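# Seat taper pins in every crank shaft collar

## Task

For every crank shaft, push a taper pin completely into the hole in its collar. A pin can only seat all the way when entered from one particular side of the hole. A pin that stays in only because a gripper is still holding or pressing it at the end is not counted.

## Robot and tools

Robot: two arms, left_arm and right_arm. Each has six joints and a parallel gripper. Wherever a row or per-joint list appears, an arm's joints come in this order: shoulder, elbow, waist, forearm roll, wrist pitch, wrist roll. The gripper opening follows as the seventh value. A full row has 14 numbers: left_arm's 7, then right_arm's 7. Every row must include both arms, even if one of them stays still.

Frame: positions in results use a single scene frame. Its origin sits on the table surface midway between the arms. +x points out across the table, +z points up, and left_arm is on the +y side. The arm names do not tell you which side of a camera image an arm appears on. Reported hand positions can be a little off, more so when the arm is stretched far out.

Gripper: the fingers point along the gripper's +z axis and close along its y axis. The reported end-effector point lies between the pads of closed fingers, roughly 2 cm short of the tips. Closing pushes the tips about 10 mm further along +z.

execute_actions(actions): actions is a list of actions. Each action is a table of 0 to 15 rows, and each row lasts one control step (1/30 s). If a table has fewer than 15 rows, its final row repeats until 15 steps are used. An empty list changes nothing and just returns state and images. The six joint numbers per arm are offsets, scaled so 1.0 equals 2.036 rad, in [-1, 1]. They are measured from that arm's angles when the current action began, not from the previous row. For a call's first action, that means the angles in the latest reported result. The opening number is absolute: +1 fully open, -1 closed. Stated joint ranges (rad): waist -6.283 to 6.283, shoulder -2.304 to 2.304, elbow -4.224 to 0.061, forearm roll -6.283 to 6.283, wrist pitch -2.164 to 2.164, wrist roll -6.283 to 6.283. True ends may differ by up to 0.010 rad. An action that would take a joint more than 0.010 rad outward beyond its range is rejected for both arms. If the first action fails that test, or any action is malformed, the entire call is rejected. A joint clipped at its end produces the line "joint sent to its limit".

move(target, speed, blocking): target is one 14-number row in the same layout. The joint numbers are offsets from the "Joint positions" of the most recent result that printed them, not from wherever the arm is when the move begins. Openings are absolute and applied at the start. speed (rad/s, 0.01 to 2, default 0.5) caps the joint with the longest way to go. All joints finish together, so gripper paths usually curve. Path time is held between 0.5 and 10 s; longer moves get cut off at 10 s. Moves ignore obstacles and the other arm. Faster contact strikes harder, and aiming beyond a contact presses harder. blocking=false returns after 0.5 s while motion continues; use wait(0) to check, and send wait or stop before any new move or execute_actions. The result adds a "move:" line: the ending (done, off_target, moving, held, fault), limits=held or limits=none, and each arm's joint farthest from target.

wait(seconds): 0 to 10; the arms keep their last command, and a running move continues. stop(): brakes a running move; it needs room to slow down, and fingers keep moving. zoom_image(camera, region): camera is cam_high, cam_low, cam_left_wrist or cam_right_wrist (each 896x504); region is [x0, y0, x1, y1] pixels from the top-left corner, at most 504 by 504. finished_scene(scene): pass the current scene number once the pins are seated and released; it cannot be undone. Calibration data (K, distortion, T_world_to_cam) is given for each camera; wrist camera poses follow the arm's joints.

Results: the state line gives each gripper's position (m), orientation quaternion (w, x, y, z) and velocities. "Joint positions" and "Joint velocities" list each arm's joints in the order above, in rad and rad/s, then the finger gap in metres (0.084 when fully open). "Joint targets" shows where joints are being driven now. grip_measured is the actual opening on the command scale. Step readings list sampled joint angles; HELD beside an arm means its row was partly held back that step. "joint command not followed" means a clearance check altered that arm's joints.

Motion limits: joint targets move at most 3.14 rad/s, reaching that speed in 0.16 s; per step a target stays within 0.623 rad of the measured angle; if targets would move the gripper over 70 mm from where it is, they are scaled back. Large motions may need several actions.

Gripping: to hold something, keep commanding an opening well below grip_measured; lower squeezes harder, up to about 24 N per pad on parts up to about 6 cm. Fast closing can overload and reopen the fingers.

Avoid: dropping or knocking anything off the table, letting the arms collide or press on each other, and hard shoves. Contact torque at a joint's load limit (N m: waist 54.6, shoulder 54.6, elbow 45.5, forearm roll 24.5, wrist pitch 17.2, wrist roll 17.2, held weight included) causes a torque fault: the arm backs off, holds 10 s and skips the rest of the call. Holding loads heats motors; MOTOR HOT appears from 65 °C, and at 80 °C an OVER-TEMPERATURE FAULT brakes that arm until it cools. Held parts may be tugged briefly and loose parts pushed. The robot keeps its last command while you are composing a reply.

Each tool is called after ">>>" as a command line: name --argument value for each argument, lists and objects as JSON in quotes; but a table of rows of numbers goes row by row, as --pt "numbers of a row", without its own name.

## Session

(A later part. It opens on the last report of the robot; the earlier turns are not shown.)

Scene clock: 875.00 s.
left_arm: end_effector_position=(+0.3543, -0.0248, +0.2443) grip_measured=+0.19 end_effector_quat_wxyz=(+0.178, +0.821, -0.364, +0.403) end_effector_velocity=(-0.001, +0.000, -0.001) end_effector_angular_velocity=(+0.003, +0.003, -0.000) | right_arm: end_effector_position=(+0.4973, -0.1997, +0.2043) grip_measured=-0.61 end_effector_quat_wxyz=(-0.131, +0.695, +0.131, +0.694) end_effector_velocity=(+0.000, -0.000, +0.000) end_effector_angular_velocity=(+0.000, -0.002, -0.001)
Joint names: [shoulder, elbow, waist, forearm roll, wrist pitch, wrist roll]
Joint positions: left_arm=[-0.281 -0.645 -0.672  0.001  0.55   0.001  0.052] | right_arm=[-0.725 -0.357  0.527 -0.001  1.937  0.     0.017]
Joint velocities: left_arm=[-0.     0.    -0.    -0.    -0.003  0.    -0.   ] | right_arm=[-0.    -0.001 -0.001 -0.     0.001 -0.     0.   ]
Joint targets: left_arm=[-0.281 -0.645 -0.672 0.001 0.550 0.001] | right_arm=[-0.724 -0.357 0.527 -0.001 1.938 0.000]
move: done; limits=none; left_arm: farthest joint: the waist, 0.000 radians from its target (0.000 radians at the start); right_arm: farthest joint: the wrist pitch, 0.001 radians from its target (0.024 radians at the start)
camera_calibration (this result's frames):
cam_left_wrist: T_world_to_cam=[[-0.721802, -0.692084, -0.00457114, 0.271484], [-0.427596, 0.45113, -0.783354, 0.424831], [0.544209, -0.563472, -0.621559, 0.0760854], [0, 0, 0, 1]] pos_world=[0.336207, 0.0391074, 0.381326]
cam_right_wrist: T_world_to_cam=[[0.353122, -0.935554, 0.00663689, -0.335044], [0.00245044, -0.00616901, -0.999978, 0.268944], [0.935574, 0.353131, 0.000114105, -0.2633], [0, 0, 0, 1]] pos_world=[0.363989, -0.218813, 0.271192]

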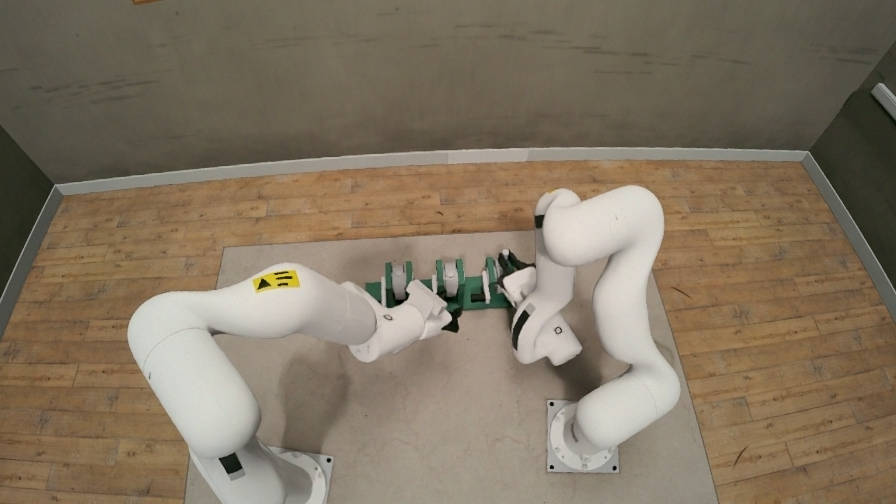

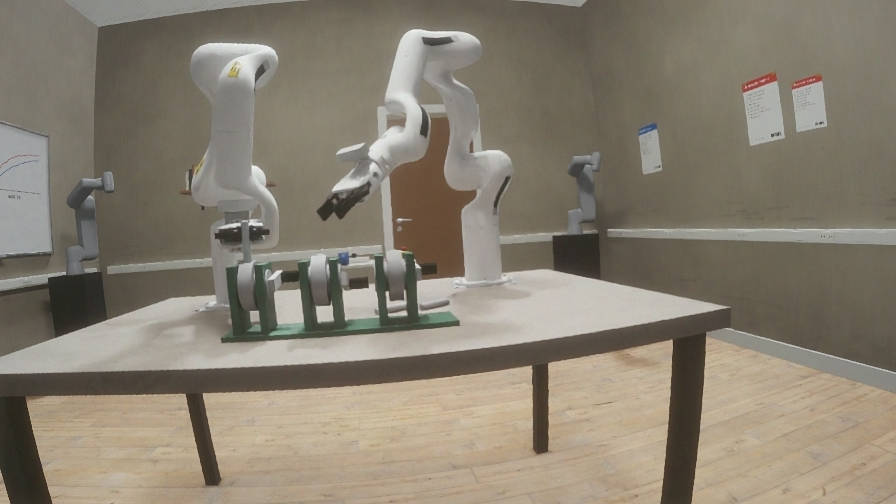

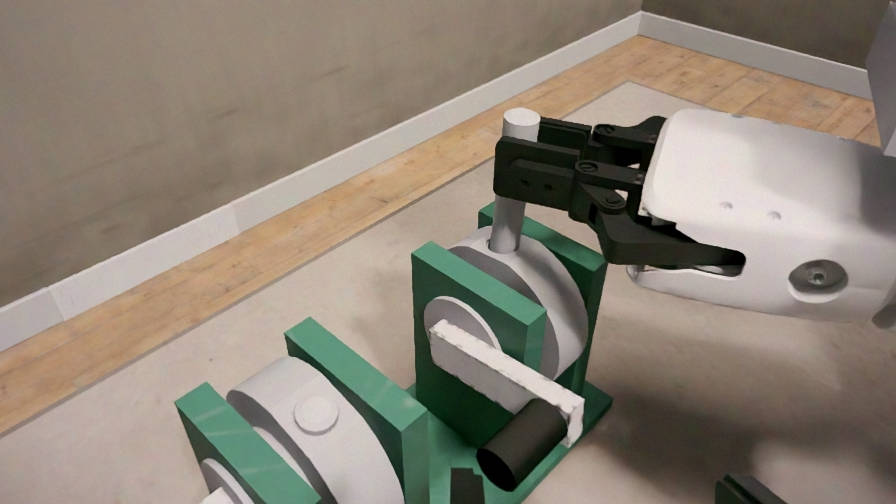

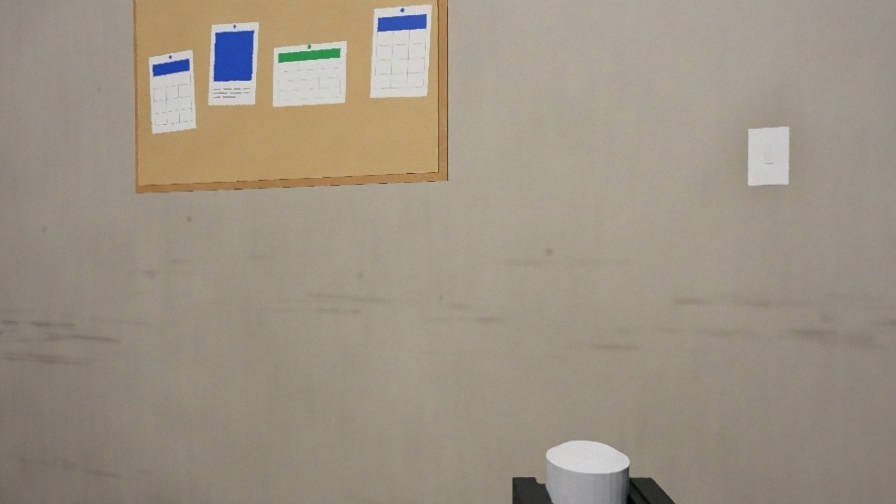

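>>> move --target '[0,0,0,0,0,0,0.2,0.002,0.004,0.0027,0,0.002,0,-1]' --speed 0.01

>>> zoom_image --camera "cam_left_wrist" --region '[440,90,640,290]'

>>> zoom_image --camera "cam_low" --region '[210,210,290,290]'

Scene clock: 885.23 s.
left_arm: end_effector_position=(+0.3543, -0.0248, +0.2443) grip_measured=+0.19 end_effector_quat_wxyz=(+0.178, +0.821, -0.364, +0.403) end_effector_velocity=(+0.000, +0.000, -0.000) end_effector_angular_velocity=(+0.000, -0.000, +0.001) | right_arm: end_effector_position=(+0.4935, -0.1983, +0.2054) grip_measured=-0.62 end_effector_quat_wxyz=(-0.133, +0.695, +0.133, +0.694) end_effector_velocity=(-0.000, +0.001, +0.000) end_effector_angular_velocity=(+0.000, -0.001, +0.001)
Joint names: [shoulder, elbow, waist, forearm roll, wrist pitch, wrist roll]
Joint positions: left_arm=[-0.281 -0.645 -0.672  0.001  0.55   0.001  0.052] | right_arm=[-0.721 -0.349  0.533 -0.001  1.941  0.     0.017]
Joint velocities: left_arm=[-0.001 -0.     0.001 -0.     0.001  0.     0.   ] | right_arm=[ 0.001  0.     0.001  0.    -0.     0.     0.   ]
Joint targets: left_arm=[-0.281 -0.645 -0.672 0.001 0.550 0.001] | right_arm=[-0.721 -0.349 0.533 -0.001 1.941 0.000]
move: done; limits=none; left_arm: farthest joint: the waist, 0.000 radians from its target (0.000 radians at the start); right_arm: farthest joint: the waist, 0.000 radians from its target (0.005 radians at the start)
camera_calibration (this result's frames):
cam_left_wrist: T_world_to_cam=[[-0.721802, -0.692084, -0.00457116, 0.271484], [-0.427596, 0.45113, -0.783354, 0.424831], [0.544209, -0.563472, -0.621559, 0.0760853], [0, 0, 0, 1]] pos_world=[0.336207, 0.0391073, 0.381326]
cam_right_wrist: T_world_to_cam=[[0.358232, -0.933609, 0.00664521, -0.334554], [0.00247414, -0.00616827, -0.999978, 0.270052], [0.933629, 0.35824, 0.000100209, -0.258262], [0, 0, 0, 1]] pos_world=[0.360301, -0.218157, 0.272295]

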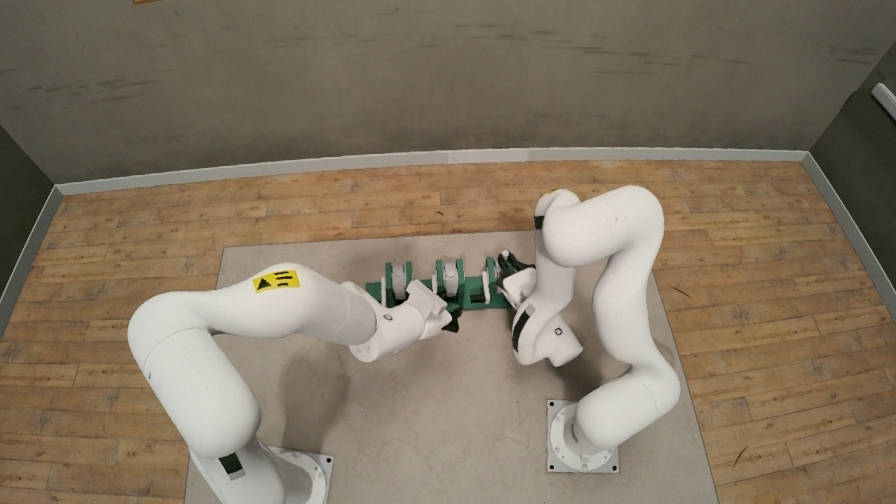

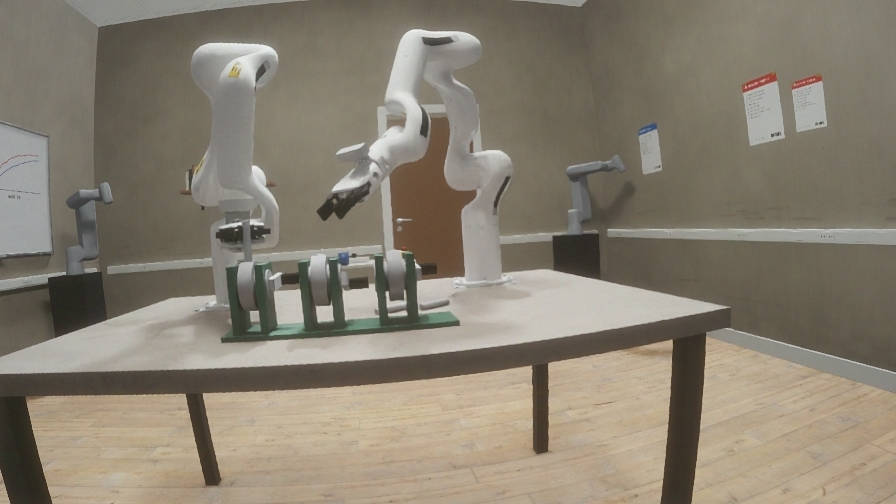

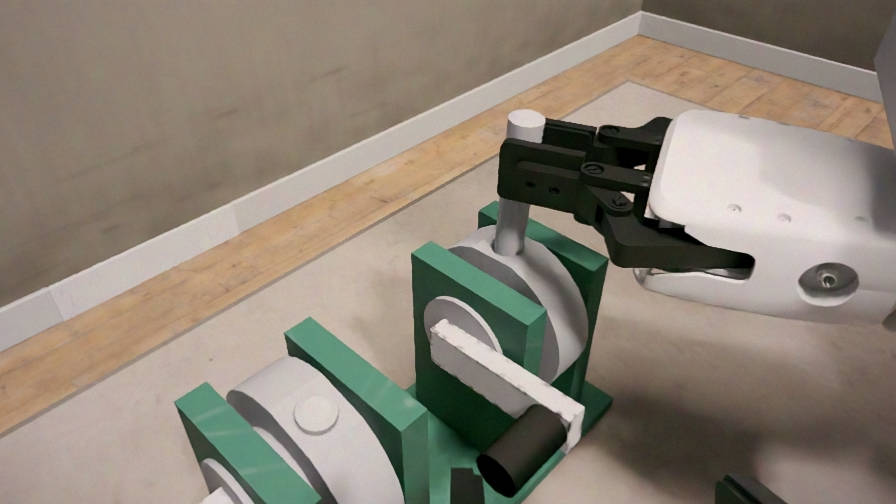

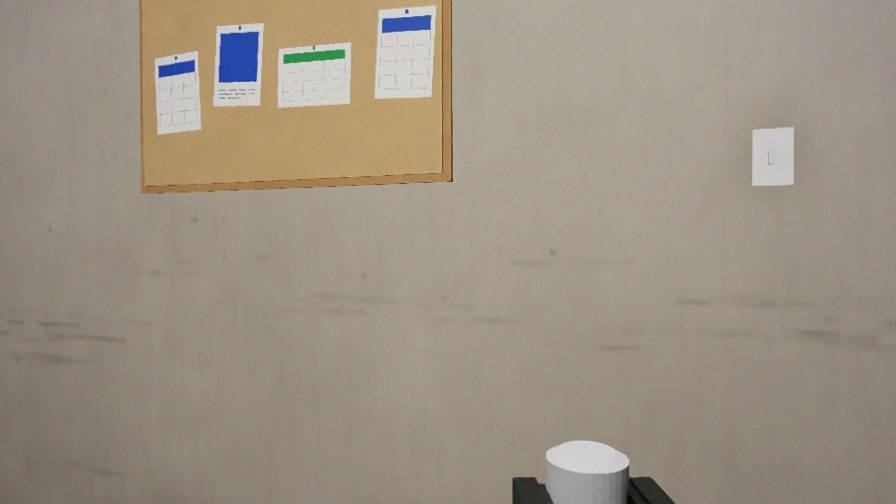

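Region (440, 90, 640, 290) of cam_left_wrist's 896x504 image, scaled by 2.520, with more detail than that image has.

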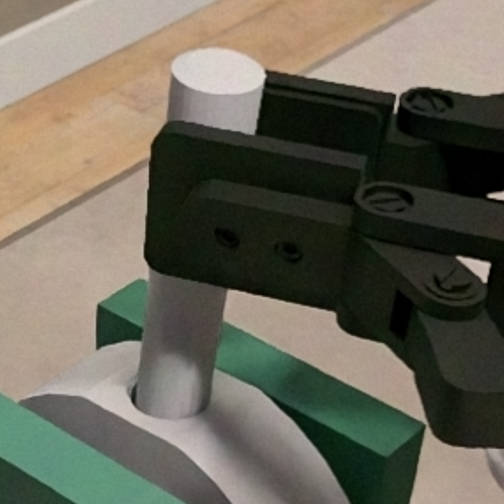

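Region (210, 210, 290, 290) of cam_low's 896x504 image, scaled by 6.300, with more detail than that image has.

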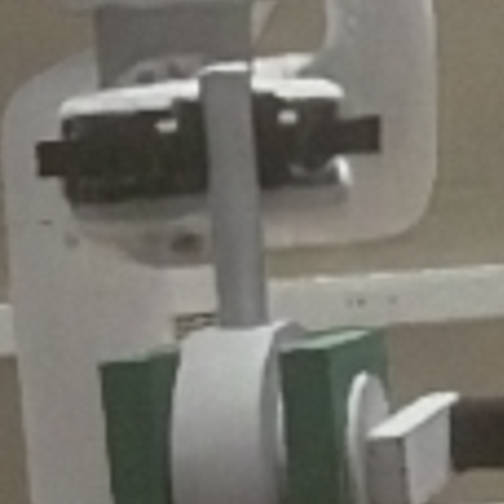

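>>> move --target '[0,0,0,0,0,0,0.2,0.023,0.0015,0,0,-0.056,0,-1]' --speed 0.04

>>> zoom_image --camera "cam_left_wrist" --region '[440,90,640,290]'

Scene clock: 900.13 s.
left_arm: end_effector_position=(+0.3543, -0.0248, +0.2443) grip_measured=+0.19 end_effector_quat_wxyz=(+0.178, +0.821, -0.364, +0.403) end_effector_velocity=(+0.000, +0.000, +0.001) end_effector_angular_velocity=(-0.002, -0.001, +0.001) | right_arm: end_effector_position=(+0.4983, -0.1964, +0.1997) grip_measured=-0.62 end_effector_quat_wxyz=(-0.128, +0.719, +0.137, +0.669) end_effector_velocity=(-0.000, +0.000, -0.000) end_effector_angular_velocity=(-0.000, +0.002, +0.001)
Joint names: [shoulder, elbow, waist, forearm roll, wrist pitch, wrist roll]
Joint positions: left_arm=[-0.281 -0.645 -0.672  0.001  0.55   0.001  0.052] | right_arm=[-0.674 -0.346  0.533 -0.001  1.827  0.     0.017]
Joint velocities: left_arm=[ 0.001 -0.     0.    -0.001  0.001  0.     0.   ] | right_arm=[ 0.     0.001  0.001 -0.    -0.002  0.001  0.   ]
Joint targets: left_arm=[-0.281 -0.645 -0.672 0.001 0.550 0.001] | right_arm=[-0.674 -0.346 0.533 -0.001 1.827 0.000]
move: done; limits=none; left_arm: farthest joint: the waist, 0.000 radians from its target (0.000 radians at the start); right_arm: farthest joint: the waist, 0.000 radians from its target (0.000 radians at the start)
camera_calibration (this result's frames):
cam_left_wrist: T_world_to_cam=[[-0.721802, -0.692084, -0.0045711, 0.271484], [-0.427596, 0.45113, -0.783354, 0.424831], [0.544209, -0.563472, -0.621559, 0.0760853], [0, 0, 0, 1]] pos_world=[0.336207, 0.0391073, 0.381326]
cam_right_wrist: T_world_to_cam=[[0.358734, -0.93341, 0.0074531, -0.334828], [-0.062739, -0.0320772, -0.997514, 0.291305], [0.931329, 0.357375, -0.0700684, -0.248407], [0, 0, 0, 1]] pos_world=[0.369739, -0.214413, 0.275671]

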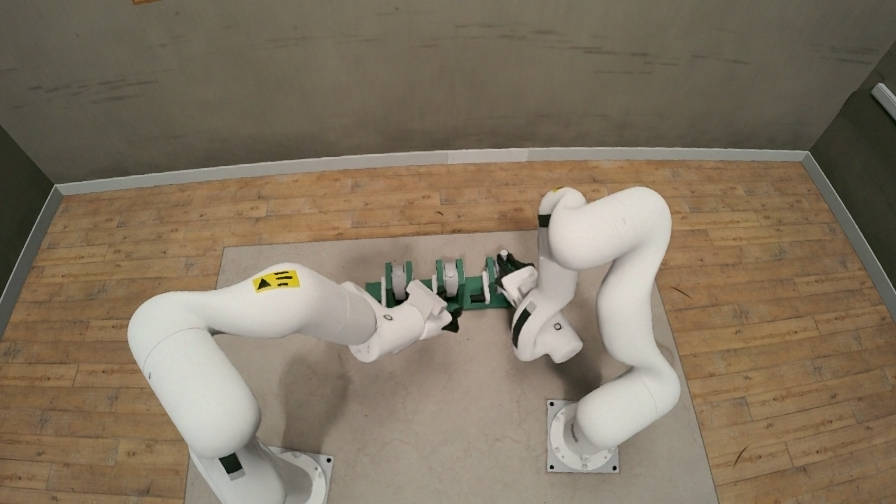

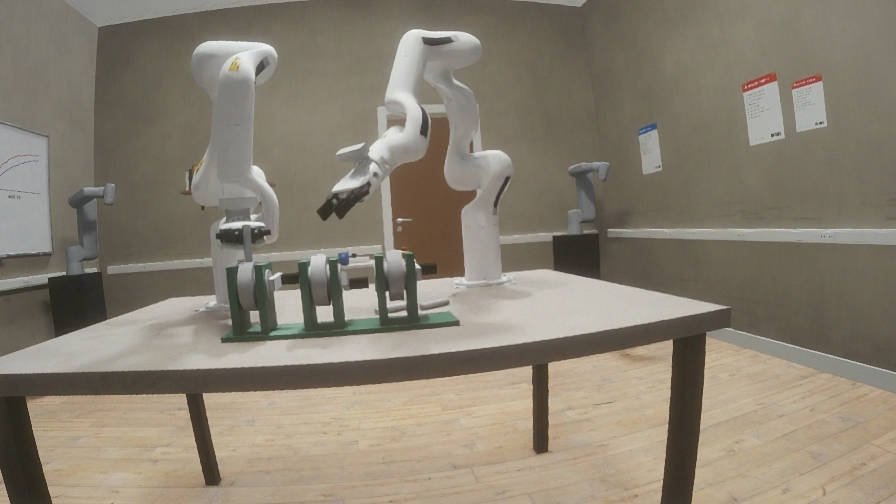

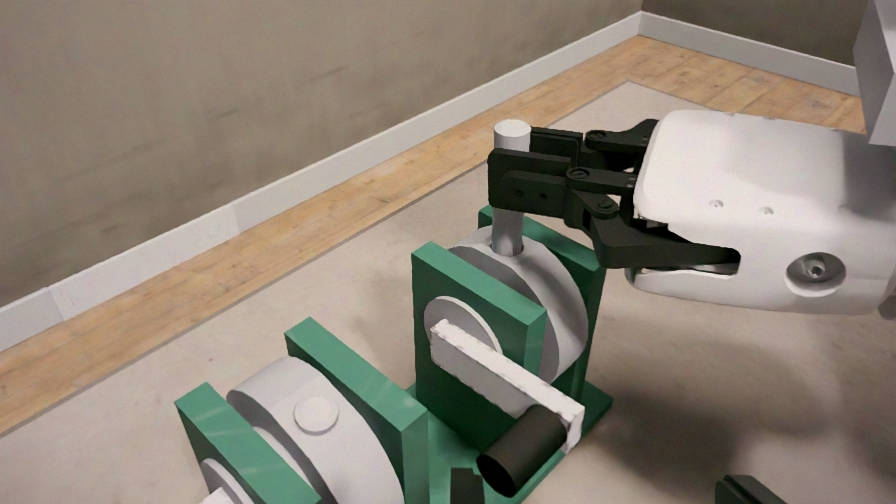

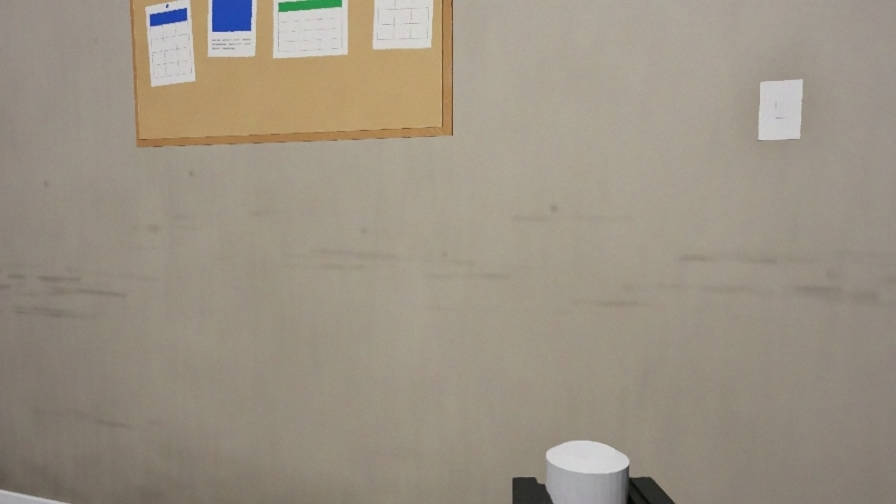

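Region (440, 90, 640, 290) of cam_left_wrist's 896x504 image, scaled by 2.520, with more detail than that image has.

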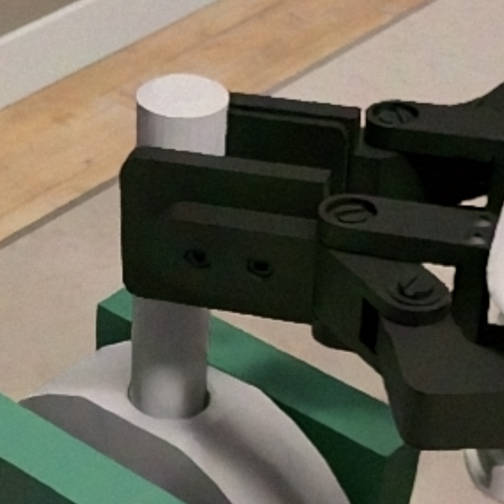

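>>> move --target '[0,0,0,0,0,0,0.2,-0.018,-0.006,0,0,0.012,0,-1]' --speed 0.03

>>> move --target '[0,0,0,0,0,0,0.2,0,0,0,0,0,0,-0.2]'

>>> zoom_image --camera "cam_left_wrist" --region '[250,180,600,480]'

Scene clock: 907.63 s.
left_arm: end_effector_position=(+0.3543, -0.0248, +0.2443) grip_measured=+0.19 end_effector_quat_wxyz=(+0.178, +0.821, -0.364, +0.403) end_effector_velocity=(+0.000, +0.000, +0.000) end_effector_angular_velocity=(-0.001, -0.001, -0.000) | right_arm: end_effector_position=(+0.4982, -0.1964, +0.1906) grip_measured=-0.62 end_effector_quat_wxyz=(-0.128, +0.719, +0.137, +0.669) end_effector_velocity=(-0.000, -0.000, -0.001) end_effector_angular_velocity=(-0.001, +0.002, -0.000)
Joint names: [shoulder, elbow, waist, forearm roll, wrist pitch, wrist roll]
Joint positions: left_arm=[-0.281 -0.645 -0.672  0.001  0.55   0.001  0.052] | right_arm=[-0.71  -0.358  0.533 -0.001  1.852  0.     0.017]
Joint velocities: left_arm=[ 0.     0.     0.     0.001  0.001 -0.    -0.   ] | right_arm=[-0.002  0.    -0.     0.    -0.    -0.     0.   ]
Joint targets: left_arm=[-0.281 -0.645 -0.672 0.001 0.550 0.001] | right_arm=[-0.710 -0.358 0.533 -0.001 1.852 0.000]
move: done; limits=none; left_arm: farthest joint: the waist, 0.000 radians from its target (0.000 radians at the start); right_arm: farthest joint: the waist, 0.000 radians from its target (0.000 radians at the start)
camera_calibration (this result's frames):
cam_left_wrist: T_world_to_cam=[[-0.721802, -0.692084, -0.00457105, 0.271484], [-0.427596, 0.45113, -0.783354, 0.424831], [0.544209, -0.563472, -0.621559, 0.0760853], [0, 0, 0, 1]] pos_world=[0.336207, 0.0391073, 0.381326]
cam_right_wrist: T_world_to_cam=[[0.358726, -0.933413, 0.00742594, -0.334754], [-0.0627644, -0.0320573, -0.997513, 0.282246], [0.93133, 0.357368, -0.0700849, -0.249008], [0, 0, 0, 1]] pos_world=[0.369709, -0.214428, 0.266579]

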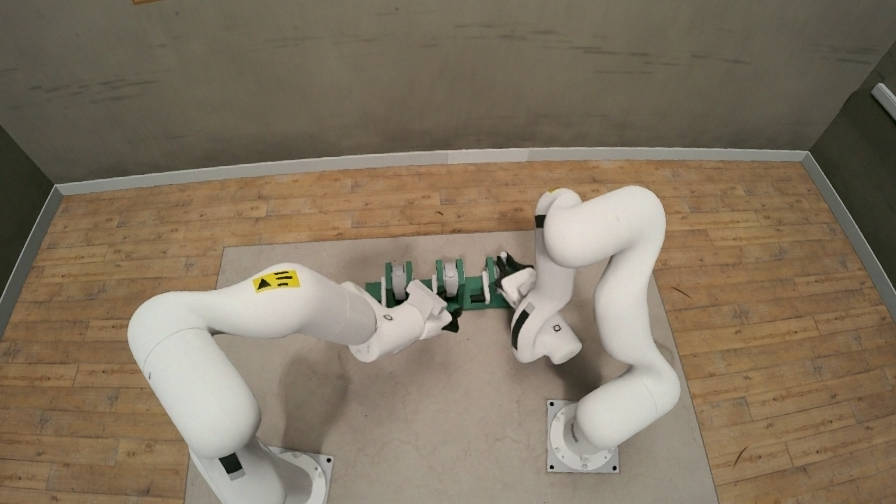

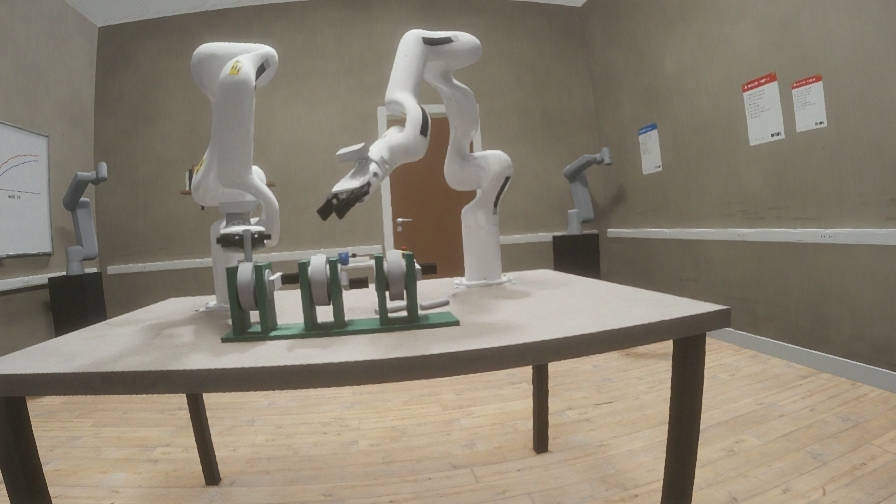

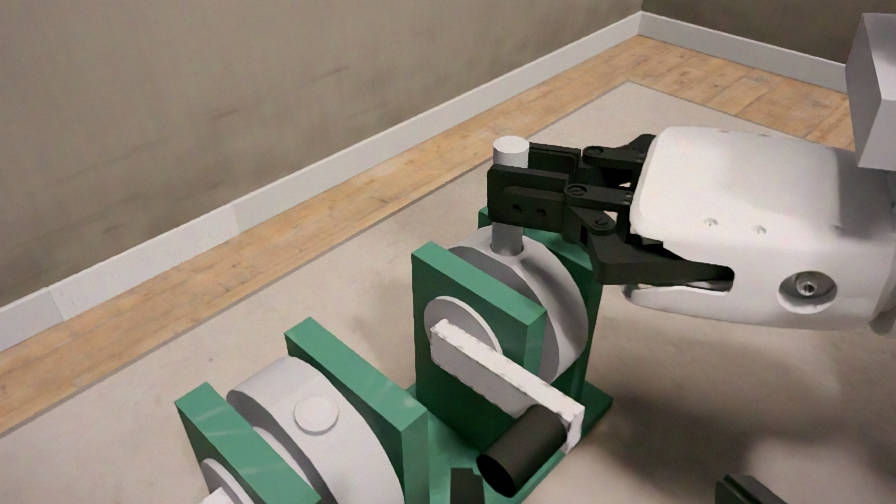

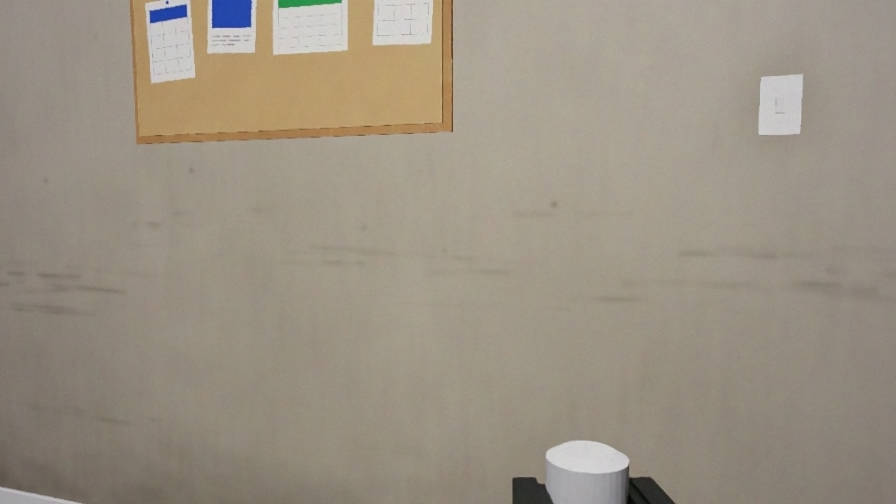

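Scene clock: 908.13 s.
left_arm: end_effector_position=(+0.3543, -0.0248, +0.2443) grip_measured=+0.19 end_effector_quat_wxyz=(+0.178, +0.821, -0.364, +0.403) end_effector_velocity=(-0.001, -0.000, -0.001) end_effector_angular_velocity=(+0.001, +0.001, -0.001) | right_arm: end_effector_position=(+0.4983, -0.1964, +0.1907) grip_measured=-0.21 end_effector_quat_wxyz=(-0.128, +0.719, +0.137, +0.669) end_effector_velocity=(+0.000, +0.000, +0.001) end_effector_angular_velocity=(+0.000, -0.002, +0.000)
Joint names: [shoulder, elbow, waist, forearm roll, wrist pitch, wrist roll]
Joint positions: left_arm=[-0.281 -0.645 -0.672  0.001  0.55   0.001  0.052] | right_arm=[-0.71  -0.358  0.533 -0.001  1.852  0.     0.035]
Joint velocities: left_arm=[-0.001  0.    -0.001  0.001 -0.    -0.    -0.   ] | right_arm=[ 0.001 -0.     0.     0.     0.001 -0.001  0.   ]
Joint targets: left_arm=[-0.281 -0.645 -0.672 0.001 0.550 0.001] | right_arm=[-0.710 -0.358 0.533 -0.001 1.852 0.000]
move: done; limits=none; left_arm: farthest joint: the waist, 0.000 radians from its target (0.000 radians at the start); right_arm: farthest joint: the waist, 0.000 radians from its target (0.000 radians at the start)
camera_calibration (this result's frames):
cam_left_wrist: T_world_to_cam=[[-0.721802, -0.692084, -0.00457104, 0.271484], [-0.427596, 0.45113, -0.783354, 0.424831], [0.544209, -0.563472, -0.621559, 0.0760853], [0, 0, 0, 1]] pos_world=[0.336207, 0.0391073, 0.381326]
cam_right_wrist: T_world_to_cam=[[0.358728, -0.933413, 0.00742245, -0.334753], [-0.0626829, -0.0320225, -0.99752, 0.282239], [0.931335, 0.357373, -0.0699964, -0.249038], [0, 0, 0, 1]] pos_world=[0.369715, -0.214425, 0.266592]

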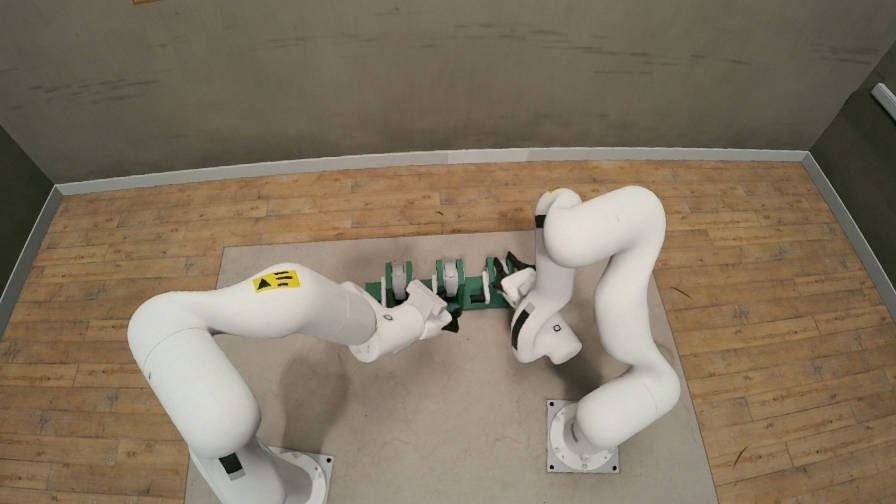

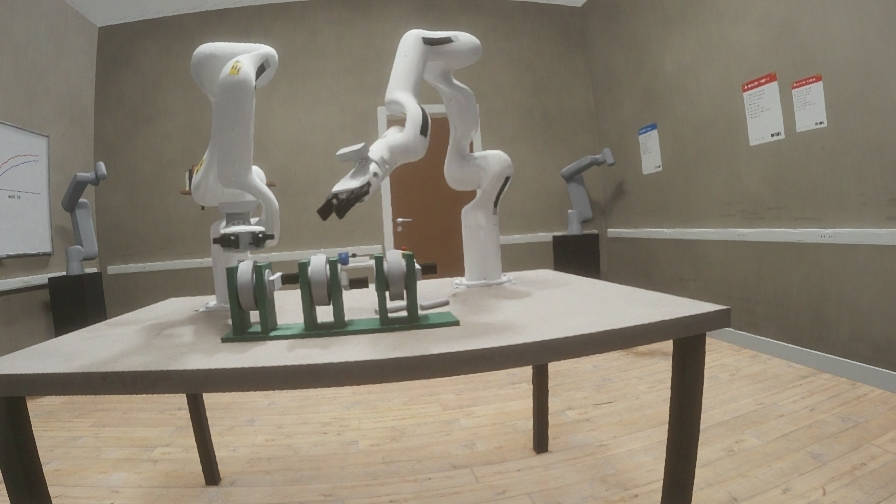

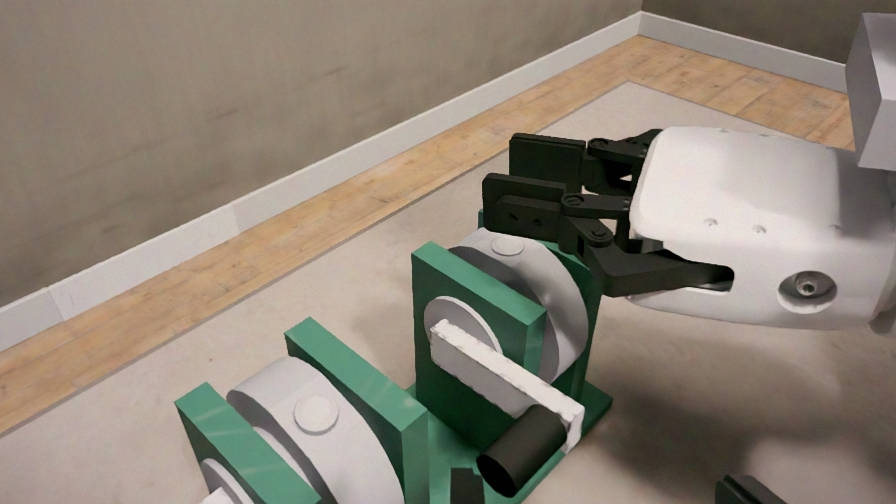

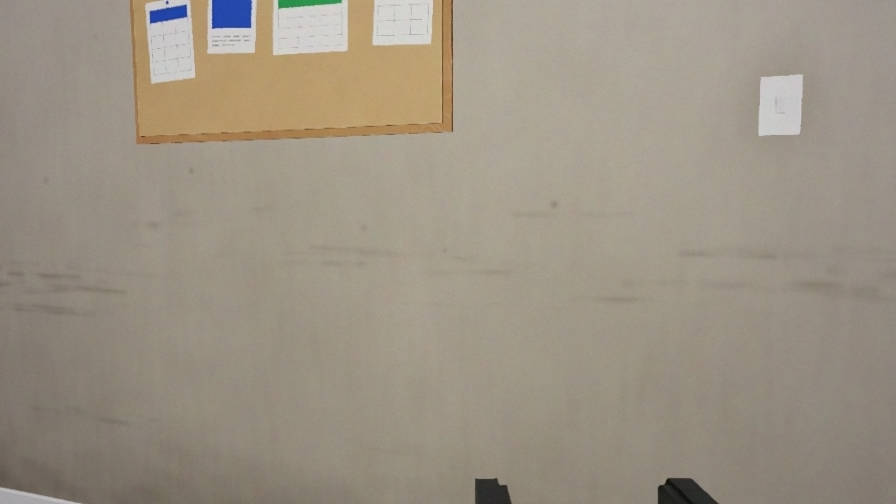

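Region (250, 180, 600, 480) of cam_left_wrist's 896x504 image, scaled by 1.440, with more detail than that image has; it fills the top 432 rows of this view, and the rest is white.

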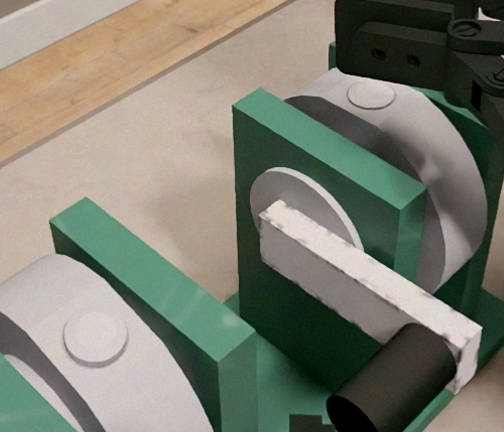

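All equal depth.

>>> finished_scene --scene 1

The scene is finished: the task was done.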